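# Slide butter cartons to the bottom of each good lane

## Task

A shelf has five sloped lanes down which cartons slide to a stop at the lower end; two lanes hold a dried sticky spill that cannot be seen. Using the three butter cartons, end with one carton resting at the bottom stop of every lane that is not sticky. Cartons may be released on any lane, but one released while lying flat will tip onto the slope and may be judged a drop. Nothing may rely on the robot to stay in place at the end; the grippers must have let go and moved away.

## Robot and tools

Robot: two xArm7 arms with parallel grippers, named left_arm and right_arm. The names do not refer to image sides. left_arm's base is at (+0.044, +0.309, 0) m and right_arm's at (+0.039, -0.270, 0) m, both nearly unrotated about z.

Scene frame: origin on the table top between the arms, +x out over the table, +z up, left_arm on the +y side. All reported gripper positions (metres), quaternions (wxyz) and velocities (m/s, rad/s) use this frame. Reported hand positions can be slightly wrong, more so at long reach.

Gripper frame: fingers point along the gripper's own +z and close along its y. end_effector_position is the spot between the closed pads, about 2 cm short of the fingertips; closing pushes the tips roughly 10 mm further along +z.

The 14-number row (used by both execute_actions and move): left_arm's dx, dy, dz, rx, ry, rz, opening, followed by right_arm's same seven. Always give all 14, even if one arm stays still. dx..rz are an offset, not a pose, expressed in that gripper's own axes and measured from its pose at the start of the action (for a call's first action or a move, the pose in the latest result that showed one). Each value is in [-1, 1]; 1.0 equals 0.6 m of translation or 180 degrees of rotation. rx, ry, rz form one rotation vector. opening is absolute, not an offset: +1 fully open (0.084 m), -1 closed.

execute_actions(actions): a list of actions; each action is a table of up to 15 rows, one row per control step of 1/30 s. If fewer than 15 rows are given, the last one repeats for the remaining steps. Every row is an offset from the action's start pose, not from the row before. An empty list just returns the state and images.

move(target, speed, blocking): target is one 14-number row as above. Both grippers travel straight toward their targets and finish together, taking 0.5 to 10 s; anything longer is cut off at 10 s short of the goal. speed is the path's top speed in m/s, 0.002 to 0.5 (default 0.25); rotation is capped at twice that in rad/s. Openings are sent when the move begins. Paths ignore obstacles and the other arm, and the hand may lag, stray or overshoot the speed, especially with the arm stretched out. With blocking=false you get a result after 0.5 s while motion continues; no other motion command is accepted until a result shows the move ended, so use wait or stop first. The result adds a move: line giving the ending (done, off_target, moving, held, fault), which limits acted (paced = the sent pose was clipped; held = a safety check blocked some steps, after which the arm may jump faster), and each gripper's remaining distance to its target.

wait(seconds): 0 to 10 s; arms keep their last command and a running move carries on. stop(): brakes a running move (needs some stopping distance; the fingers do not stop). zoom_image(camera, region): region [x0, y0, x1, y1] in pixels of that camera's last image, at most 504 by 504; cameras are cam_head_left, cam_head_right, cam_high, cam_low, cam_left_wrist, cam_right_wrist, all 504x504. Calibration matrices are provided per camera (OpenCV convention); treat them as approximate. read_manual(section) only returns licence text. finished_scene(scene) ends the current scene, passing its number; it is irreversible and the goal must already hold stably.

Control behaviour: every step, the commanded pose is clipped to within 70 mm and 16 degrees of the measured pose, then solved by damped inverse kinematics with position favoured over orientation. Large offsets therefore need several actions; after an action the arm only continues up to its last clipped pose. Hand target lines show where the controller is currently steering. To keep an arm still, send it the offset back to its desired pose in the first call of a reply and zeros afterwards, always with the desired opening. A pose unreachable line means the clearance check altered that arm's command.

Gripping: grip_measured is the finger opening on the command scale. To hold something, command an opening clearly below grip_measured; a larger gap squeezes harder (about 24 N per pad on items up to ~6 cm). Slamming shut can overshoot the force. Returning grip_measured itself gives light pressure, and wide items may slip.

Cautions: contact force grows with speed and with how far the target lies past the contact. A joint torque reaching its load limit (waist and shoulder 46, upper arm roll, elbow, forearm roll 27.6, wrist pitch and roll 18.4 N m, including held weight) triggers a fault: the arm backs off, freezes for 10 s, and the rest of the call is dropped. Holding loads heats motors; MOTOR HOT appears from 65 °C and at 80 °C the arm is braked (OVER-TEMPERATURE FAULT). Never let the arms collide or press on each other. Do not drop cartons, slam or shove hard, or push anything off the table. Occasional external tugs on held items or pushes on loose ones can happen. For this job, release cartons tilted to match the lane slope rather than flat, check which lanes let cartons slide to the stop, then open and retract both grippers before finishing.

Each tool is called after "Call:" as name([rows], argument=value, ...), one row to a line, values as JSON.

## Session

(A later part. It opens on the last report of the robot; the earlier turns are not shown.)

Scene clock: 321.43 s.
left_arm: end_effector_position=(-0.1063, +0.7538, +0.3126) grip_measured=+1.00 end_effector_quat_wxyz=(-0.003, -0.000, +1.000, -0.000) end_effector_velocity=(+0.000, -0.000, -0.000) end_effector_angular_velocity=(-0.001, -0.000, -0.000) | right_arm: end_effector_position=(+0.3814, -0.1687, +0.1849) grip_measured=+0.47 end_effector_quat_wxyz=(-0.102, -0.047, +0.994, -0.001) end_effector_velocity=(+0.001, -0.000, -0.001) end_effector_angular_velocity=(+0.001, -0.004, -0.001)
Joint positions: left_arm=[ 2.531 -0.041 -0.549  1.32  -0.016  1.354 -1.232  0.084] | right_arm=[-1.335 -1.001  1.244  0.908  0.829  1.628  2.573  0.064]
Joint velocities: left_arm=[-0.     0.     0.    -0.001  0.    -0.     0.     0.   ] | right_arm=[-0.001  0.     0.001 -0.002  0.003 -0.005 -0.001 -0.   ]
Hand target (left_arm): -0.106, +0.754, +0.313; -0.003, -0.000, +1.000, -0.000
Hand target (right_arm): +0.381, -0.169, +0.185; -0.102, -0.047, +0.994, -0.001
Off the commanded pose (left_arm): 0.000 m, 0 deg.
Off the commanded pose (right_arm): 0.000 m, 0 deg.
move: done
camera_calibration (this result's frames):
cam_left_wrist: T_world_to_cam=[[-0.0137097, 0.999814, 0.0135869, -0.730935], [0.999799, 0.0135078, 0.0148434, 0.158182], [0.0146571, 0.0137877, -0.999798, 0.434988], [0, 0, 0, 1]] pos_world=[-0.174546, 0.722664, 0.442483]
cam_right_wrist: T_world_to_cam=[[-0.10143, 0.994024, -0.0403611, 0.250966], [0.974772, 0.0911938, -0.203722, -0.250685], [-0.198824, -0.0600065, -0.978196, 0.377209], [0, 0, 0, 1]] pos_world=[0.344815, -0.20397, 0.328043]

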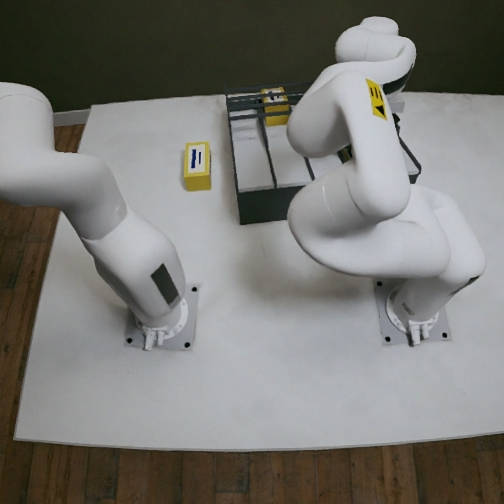

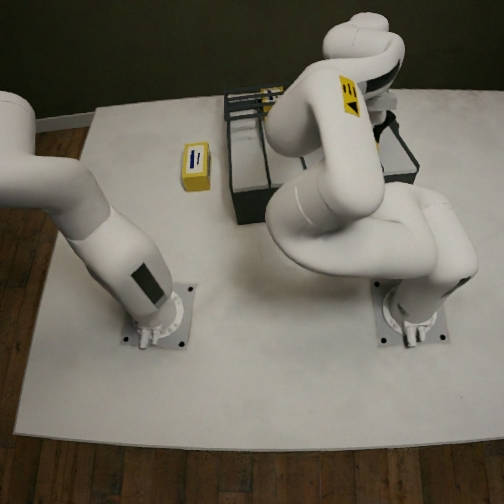

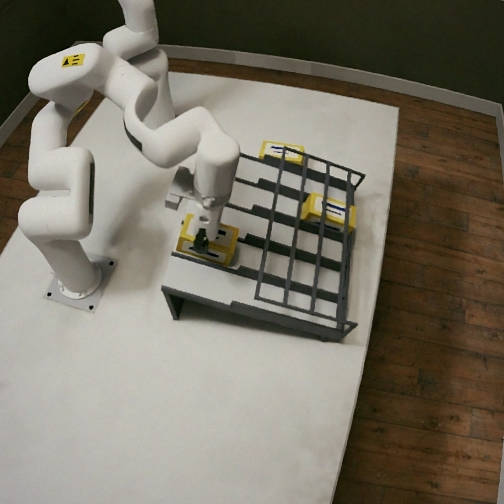

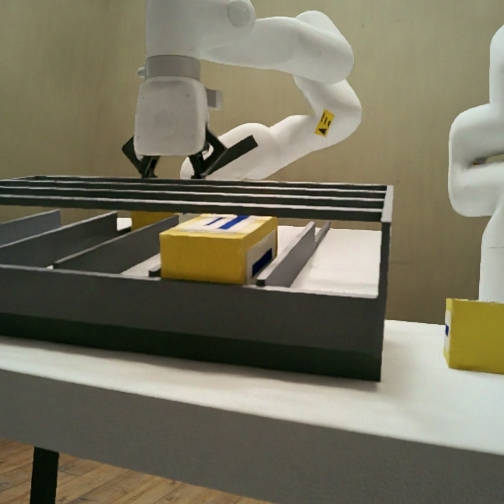

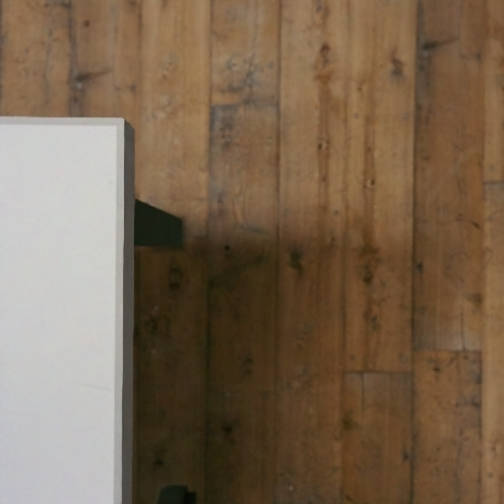

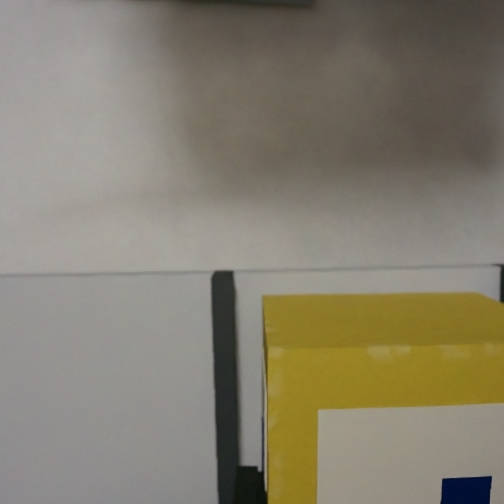

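Call:
move(target=[0,0,0,0,0,0,1,0,0,0.006,0,0,0,-0.2], speed=0.03)

Call:
move(target=[0,0,0,0,0,0,1,0,0,0,0,0,0,0.8])

Call:
move(target=[0,0,0,0,0,0,1,0,0,-0.2,0,0,0,1])

Scene clock: 334.47 s.
left_arm: end_effector_position=(-0.1063, +0.7538, +0.3126) grip_measured=+1.00 end_effector_quat_wxyz=(-0.003, -0.000, +1.000, -0.000) end_effector_velocity=(-0.000, -0.000, +0.000) end_effector_angular_velocity=(+0.000, -0.001, +0.001) | right_arm: end_effector_position=(+0.3821, -0.1688, +0.1832) grip_measured=+0.47 end_effector_quat_wxyz=(-0.099, -0.047, +0.994, -0.001) end_effector_velocity=(-0.001, -0.000, -0.002) end_effector_angular_velocity=(-0.003, +0.003, +0.001)
Joint positions: left_arm=[ 2.531 -0.041 -0.549  1.32  -0.016  1.354 -1.232  0.084] | right_arm=[-1.333 -1.004  1.246  0.903  0.834  1.62   2.572  0.064]
Joint velocities: left_arm=[ 0.001 -0.     0.     0.    -0.001  0.     0.     0.   ] | right_arm=[-0.    -0.002  0.006 -0.003  0.001 -0.003  0.     0.   ]
Hand target (left_arm): -0.106, +0.754, +0.313; -0.003, -0.000, +1.000, -0.000
Hand target (right_arm): +0.381, -0.169, +0.181; -0.102, -0.047, +0.994, -0.001
Off the commanded pose (left_arm): 0.000 m, 0 deg.
Off the commanded pose (right_arm): 0.002 m, 0 deg.
move: done
camera_calibration (this result's frames):
cam_left_wrist: T_world_to_cam=[[-0.0137097, 0.999814, 0.0135868, -0.730935], [0.999799, 0.0135078, 0.0148435, 0.158182], [0.0146572, 0.0137876, -0.999798, 0.434988], [0, 0, 0, 1]] pos_world=[-0.174546, 0.722664, 0.442483]
cam_right_wrist: T_world_to_cam=[[-0.101683, 0.993964, -0.0411771, 0.251277], [0.975849, 0.0916148, -0.198306, -0.253075], [-0.193336, -0.060347, -0.979275, 0.373727], [0, 0, 0, 1]] pos_world=[0.344769, -0.204022, 0.326142]

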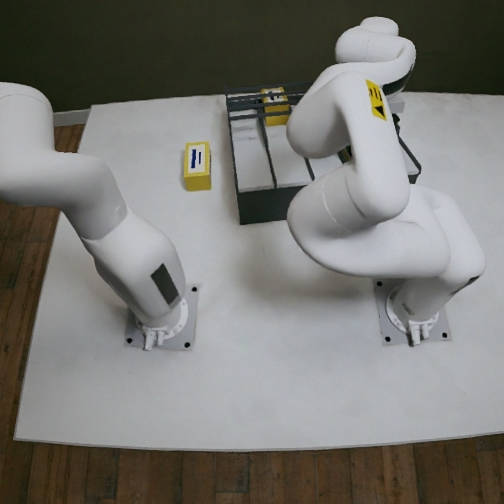

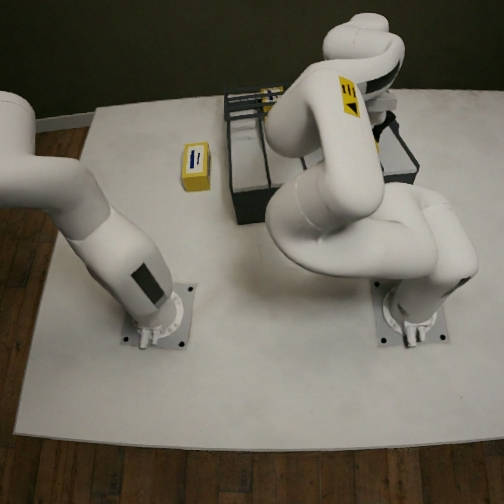

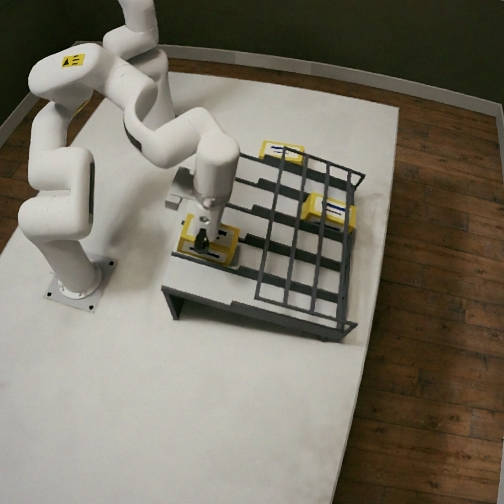

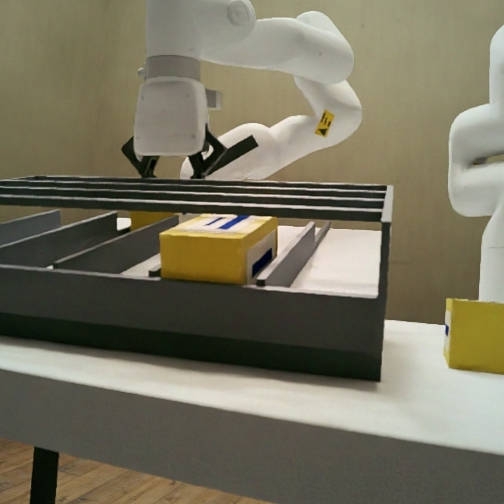

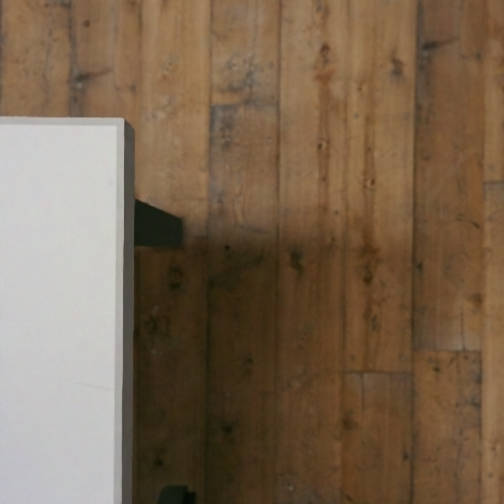

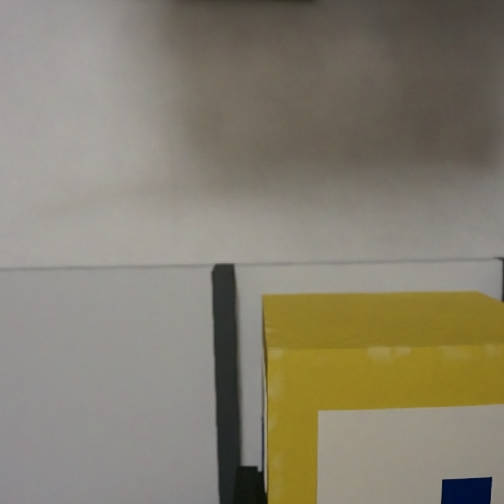

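Scene clock: 334.97 s.
left_arm: end_effector_position=(-0.1063, +0.7538, +0.3126) grip_measured=+1.00 end_effector_quat_wxyz=(-0.003, -0.000, +1.000, -0.000) end_effector_velocity=(+0.000, +0.000, +0.000) end_effector_angular_velocity=(+0.001, -0.000, +0.000) | right_arm: end_effector_position=(+0.3818, -0.1688, +0.1829) grip_measured=+0.80 end_effector_quat_wxyz=(-0.100, -0.047, +0.994, -0.001) end_effector_velocity=(+0.002, -0.000, +0.001) end_effector_angular_velocity=(-0.002, -0.006, +0.000)
Joint positions: left_arm=[ 2.531 -0.041 -0.549  1.32  -0.016  1.354 -1.232  0.084] | right_arm=[-1.333 -1.004  1.246  0.902  0.834  1.621  2.572  0.077]
Joint velocities: left_arm=[ 0.    -0.    -0.     0.001 -0.    -0.    -0.     0.   ] | right_arm=[-0.001 -0.001 -0.002  0.003  0.    -0.002 -0.     0.   ]
Hand target (left_arm): -0.106, +0.754, +0.313; -0.003, -0.000, +1.000, -0.000
Hand target (right_arm): +0.382, -0.169, +0.183; -0.099, -0.047, +0.994, -0.001
Off the commanded pose (left_arm): 0.000 m, 0 deg.
Off the commanded pose (right_arm): 0.000 m, 0 deg.
move: done
camera_calibration (this result's frames):
cam_left_wrist: T_world_to_cam=[[-0.0137095, 0.999814, 0.0135867, -0.730935], [0.999799, 0.0135076, 0.0148435, 0.158182], [0.0146573, 0.0137874, -0.999798, 0.434988], [0, 0, 0, 1]] pos_world=[-0.174546, 0.722664, 0.442483]
cam_right_wrist: T_world_to_cam=[[-0.101625, 0.993976, -0.0410289, 0.251188], [0.975668, 0.0915294, -0.199235, -0.252662], [-0.194279, -0.0602779, -0.979093, 0.37372], [0, 0, 0, 1]] pos_world=[0.344647, -0.204022, 0.325873]

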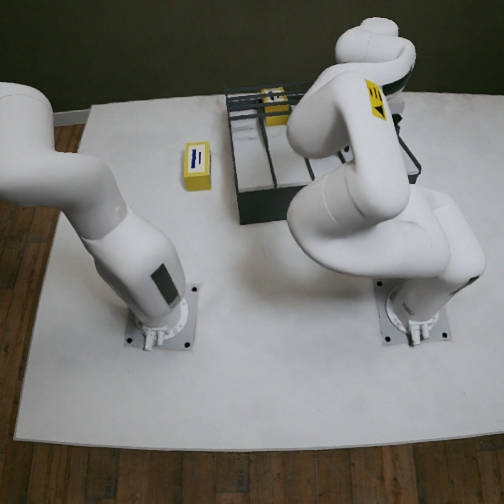

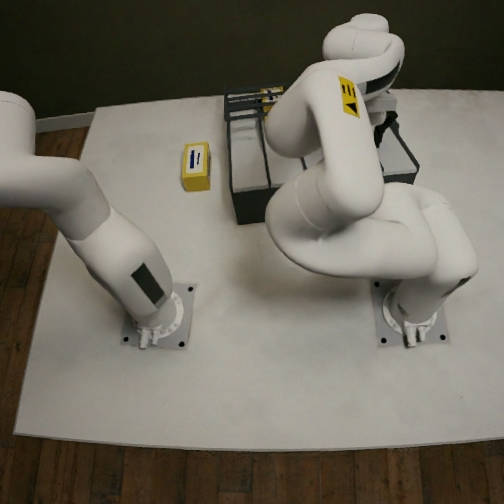

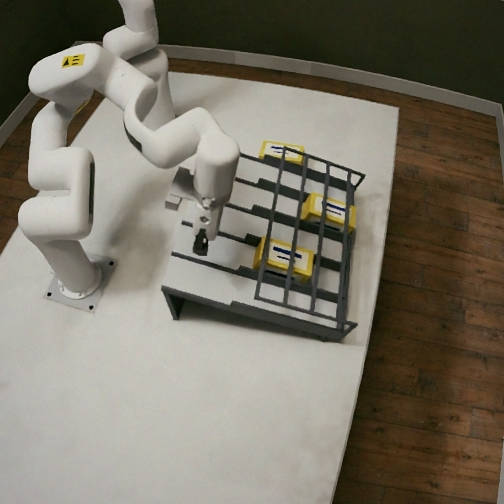

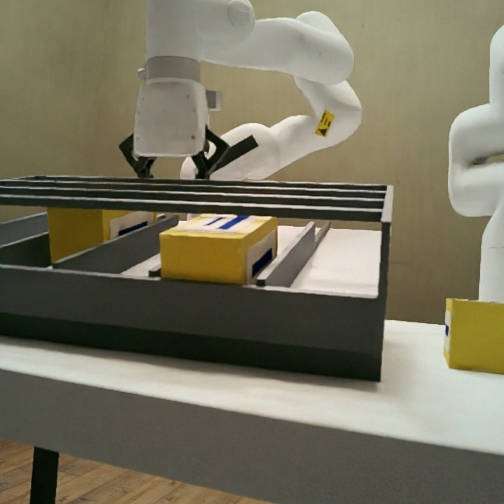

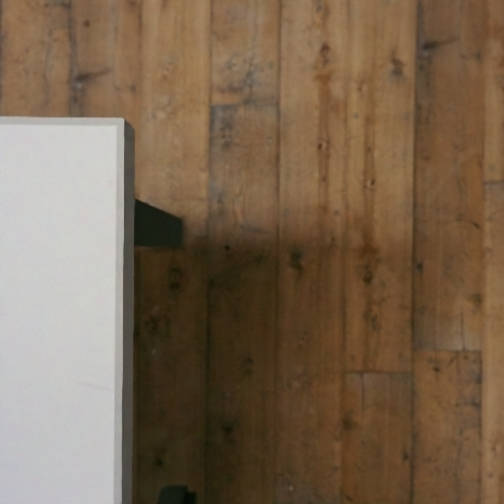

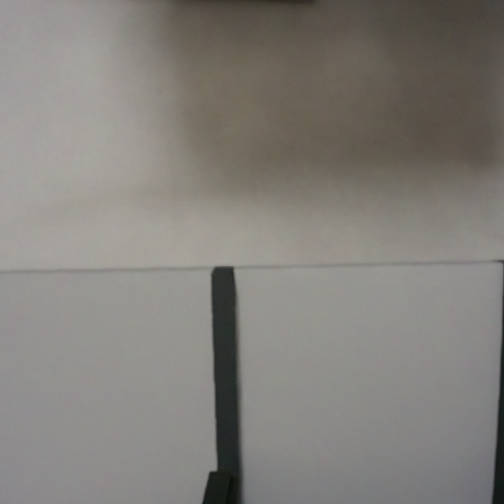

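Scene clock: 335.93 s.
left_arm: end_effector_position=(-0.1063, +0.7538, +0.3126) grip_measured=+1.00 end_effector_quat_wxyz=(-0.003, -0.000, +1.000, -0.000) end_effector_velocity=(-0.000, -0.000, -0.000) end_effector_angular_velocity=(-0.000, +0.001, +0.000) | right_arm: end_effector_position=(+0.4057, -0.1672, +0.2998) grip_measured=+1.00 end_effector_quat_wxyz=(-0.100, -0.047, +0.994, -0.001) end_effector_velocity=(+0.001, -0.001, +0.005) end_effector_angular_velocity=(+0.001, -0.006, -0.002)
Joint positions: left_arm=[ 2.531 -0.041 -0.549  1.32  -0.016  1.354 -1.232  0.084] | right_arm=[-1.429 -0.864  1.136  1.234  0.676  1.84   2.643  0.084]
Joint velocities: left_arm=[ 0.     0.    -0.    -0.     0.001 -0.    -0.    -0.   ] | right_arm=[-0.003  0.004 -0.007  0.01  -0.002  0.004  0.001 -0.   ]
Hand target (left_arm): -0.106, +0.754, +0.313; -0.003, -0.000, +1.000, -0.000
Hand target (right_arm): +0.406, -0.167, +0.300; -0.100, -0.047, +0.994, -0.001
Off the commanded pose (left_arm): 0.000 m, 0 deg.
Off the commanded pose (right_arm): 0.001 m, 0 deg.
move: done
camera_calibration (this result's frames):
cam_left_wrist: T_world_to_cam=[[-0.0137095, 0.999814, 0.0135866, -0.730935], [0.999799, 0.0135076, 0.0148435, 0.158182], [0.0146572, 0.0137874, -0.999798, 0.434988], [0, 0, 0, 1]] pos_world=[-0.174546, 0.722664, 0.442483]
cam_right_wrist: T_world_to_cam=[[-0.102114, 0.993955, -0.0403171, 0.256783], [0.975435, 0.0920945, -0.200115, -0.252314], [-0.195192, -0.0597613, -0.978943, 0.493342], [0, 0, 0, 1]] pos_world=[0.368634, -0.202511, 0.442815]

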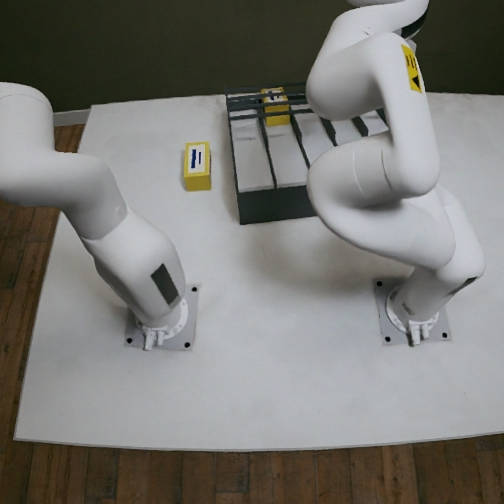

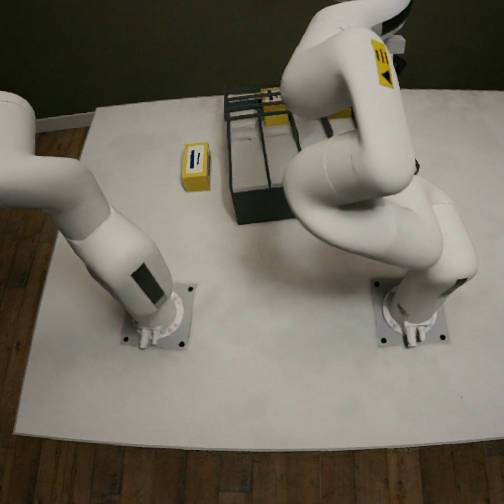

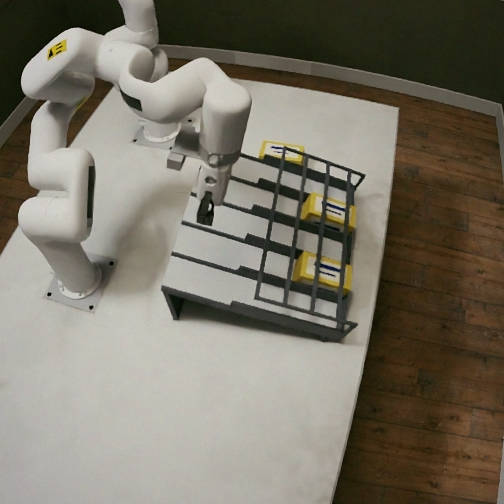

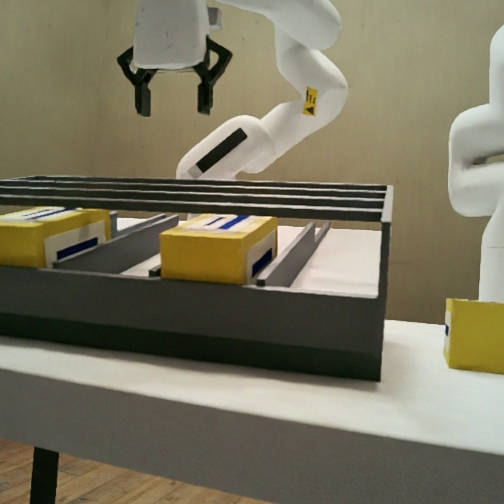

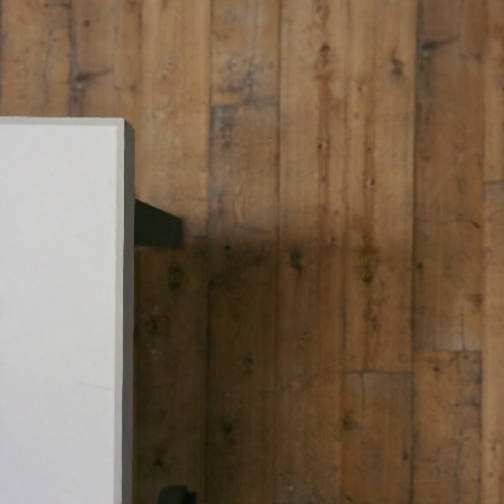

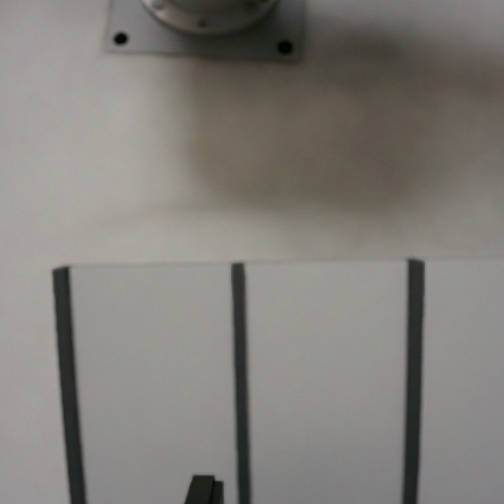

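Call:
move(target=[0,0,0,0,0,0,1,-0.15,0.657,-0.058,0,-0.066,0,1])

Scene clock: 347.73 s.
left_arm: end_effector_position=(-0.1063, +0.7538, +0.3126) grip_measured=+1.00 end_effector_quat_wxyz=(-0.003, -0.000, +1.000, -0.000) end_effector_velocity=(+0.000, -0.000, -0.000) end_effector_angular_velocity=(-0.001, +0.001, -0.001) | right_arm: end_effector_position=(+0.4629, +0.2338, +0.3202) grip_measured=+1.00 end_effector_quat_wxyz=(+0.012, -0.046, +0.999, +0.016) end_effector_velocity=(-0.003, +0.005, +0.000) end_effector_angular_velocity=(+0.005, -0.001, +0.004)
Joint positions: left_arm=[ 2.531 -0.041 -0.549  1.32  -0.016  1.354 -1.232  0.084] | right_arm=[-2.024 -1.047  1.717  2.698  1.218  1.942  3.699  0.084]
Joint velocities: left_arm=[-0.001 -0.    -0.    -0.001  0.001  0.     0.    -0.   ] | right_arm=[-0.042  0.001  0.059  0.071 -0.019 -0.001  0.037 -0.   ]
Hand target (left_arm): -0.106, +0.754, +0.313; -0.003, -0.000, +1.000, -0.000
Hand target (right_arm): +0.463, +0.234, +0.320; +0.012, -0.046, +0.999, +0.016
Off the commanded pose (left_arm): 0.000 m, 0 deg.
Off the commanded pose (right_arm): 0.001 m, 2 deg.
elbow stopped short (right arm): the move would have taken joint 4 (elbow) straighter than the controller allows; a more bent joint 4 avoids this.
move: done
camera_calibration (this result's frames):
cam_left_wrist: T_world_to_cam=[[-0.0137094, 0.999814, 0.0135866, -0.730935], [0.999799, 0.0135075, 0.0148435, 0.158182], [0.0146572, 0.0137874, -0.999798, 0.434988], [0, 0, 0, 1]] pos_world=[-0.174546, 0.722664, 0.442483]
cam_right_wrist: T_world_to_cam=[[-0.0894181, 0.995828, -0.0182174, -0.148512], [0.99564, 0.0898589, 0.0250128, -0.421859], [0.0265454, -0.0159014, -0.999521, 0.442174], [0, 0, 0, 1]] pos_world=[0.395002, 0.192831, 0.449809]

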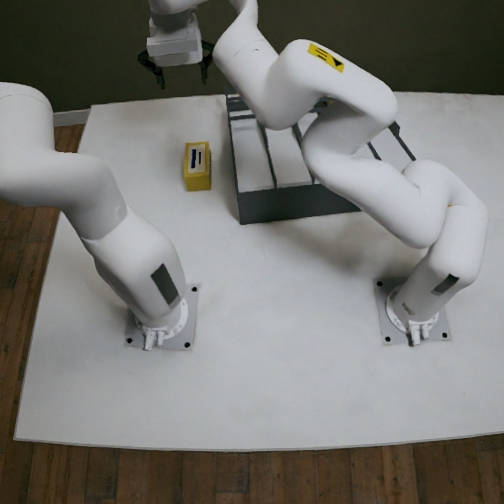

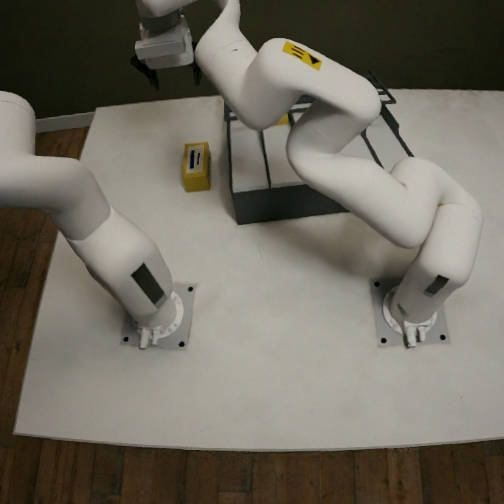

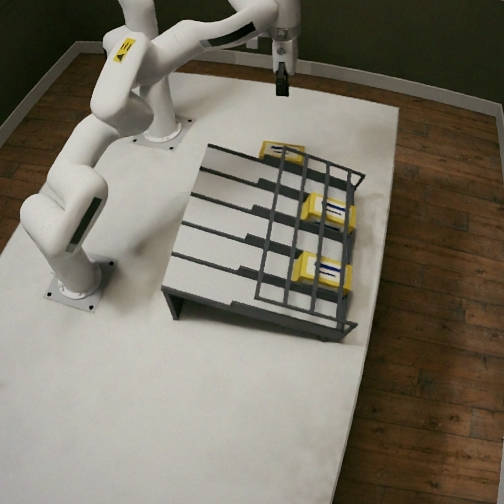

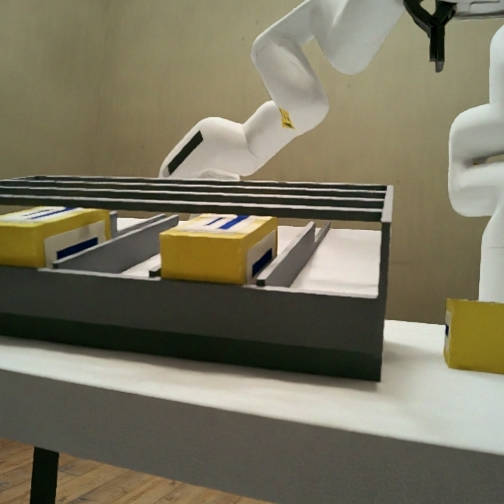

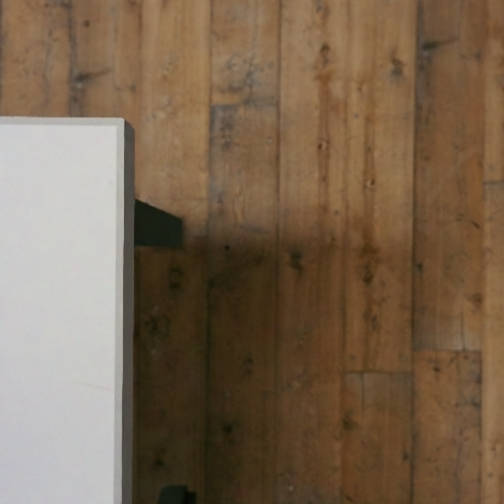

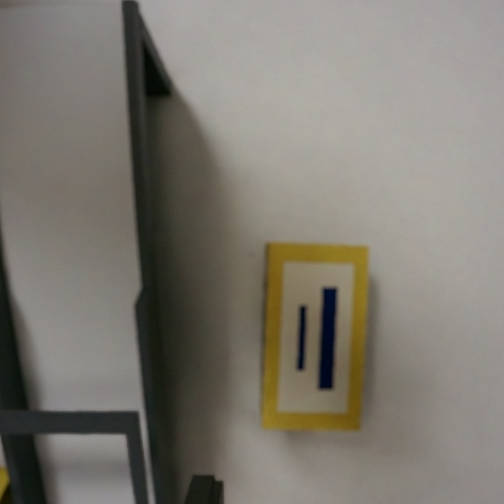

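Call:
move(target=[0,0,0,0,0,0,1,0.025,0.005,0.453,0,0,0,1], speed=0.15)

Scene clock: 361.90 s.
left_arm: end_effector_position=(-0.1063, +0.7538, +0.3126) grip_measured=+1.00 end_effector_quat_wxyz=(-0.003, -0.000, +1.000, -0.000) end_effector_velocity=(+0.000, +0.000, +0.000) end_effector_angular_velocity=(+0.001, -0.001, +0.000) | right_arm: end_effector_position=(+0.4541, +0.2427, +0.0489) grip_measured=+1.00 end_effector_quat_wxyz=(+0.014, -0.046, +0.999, +0.015) end_effector_velocity=(-0.002, -0.000, -0.007) end_effector_angular_velocity=(-0.002, +0.009, -0.001)
Joint positions: left_arm=[ 2.531 -0.041 -0.549  1.32  -0.016  1.354 -1.232  0.084] | right_arm=[-1.542 -1.364  1.755  1.854  1.339  1.421  3.4    0.084]
Joint velocities: left_arm=[-0.     0.    -0.     0.    -0.002  0.    -0.     0.   ] | right_arm=[-0.001 -0.006  0.008 -0.001  0.004 -0.001  0.     0.   ]
Hand target (left_arm): -0.106, +0.754, +0.313; -0.003, -0.000, +1.000, -0.000
Hand target (right_arm): +0.454, +0.243, +0.048; +0.013, -0.046, +0.999, +0.014
Off the commanded pose (left_arm): 0.000 m, 0 deg.
Off the commanded pose (right_arm): 0.002 m, 0 deg.
move: done
camera_calibration (this result's frames):
cam_left_wrist: T_world_to_cam=[[-0.0137092, 0.999814, 0.0135868, -0.730935], [0.999799, 0.0135073, 0.0148433, 0.158182], [0.0146571, 0.0137876, -0.999798, 0.434988], [0, 0, 0, 1]] pos_world=[-0.174546, 0.722664, 0.442483]
cam_right_wrist: T_world_to_cam=[[-0.0888511, 0.995829, -0.0207315, -0.163256], [0.995611, 0.0894072, 0.0276471, -0.407208], [0.0293853, -0.018184, -0.999403, 0.170654], [0, 0, 0, 1]] pos_world=[0.385901, 0.202086, 0.178426]

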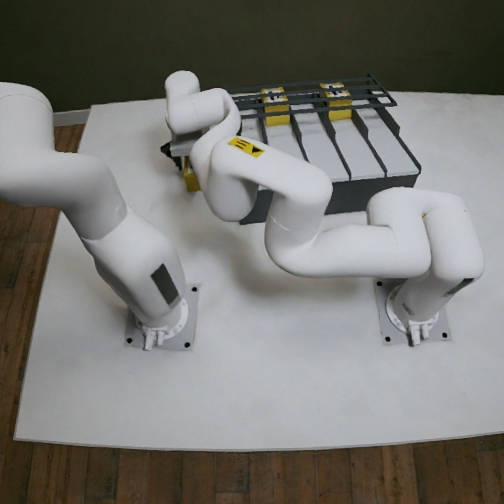

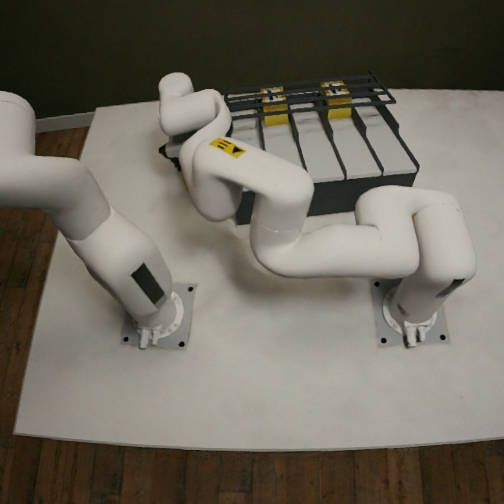

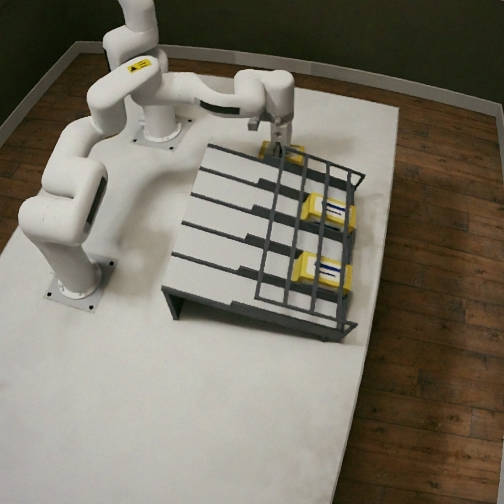

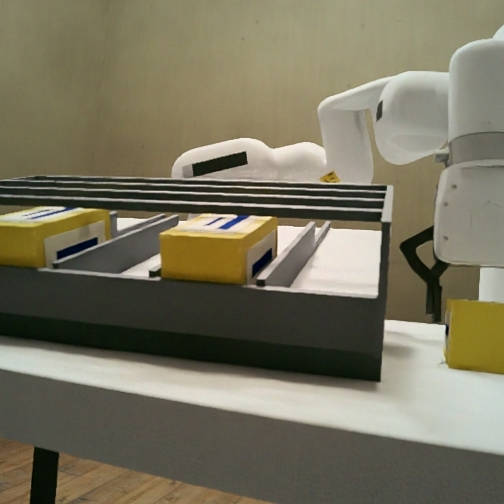

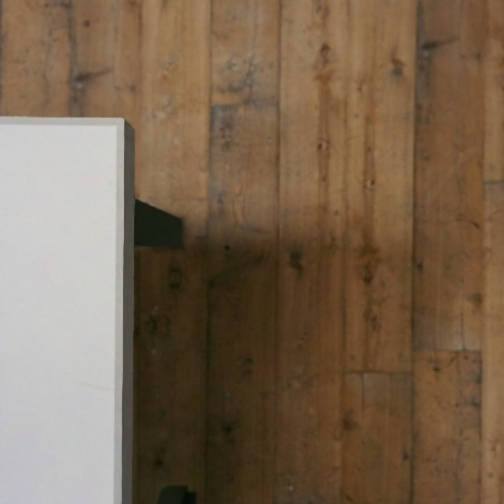

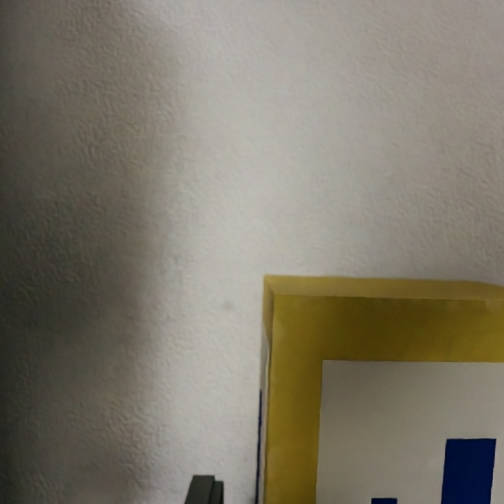

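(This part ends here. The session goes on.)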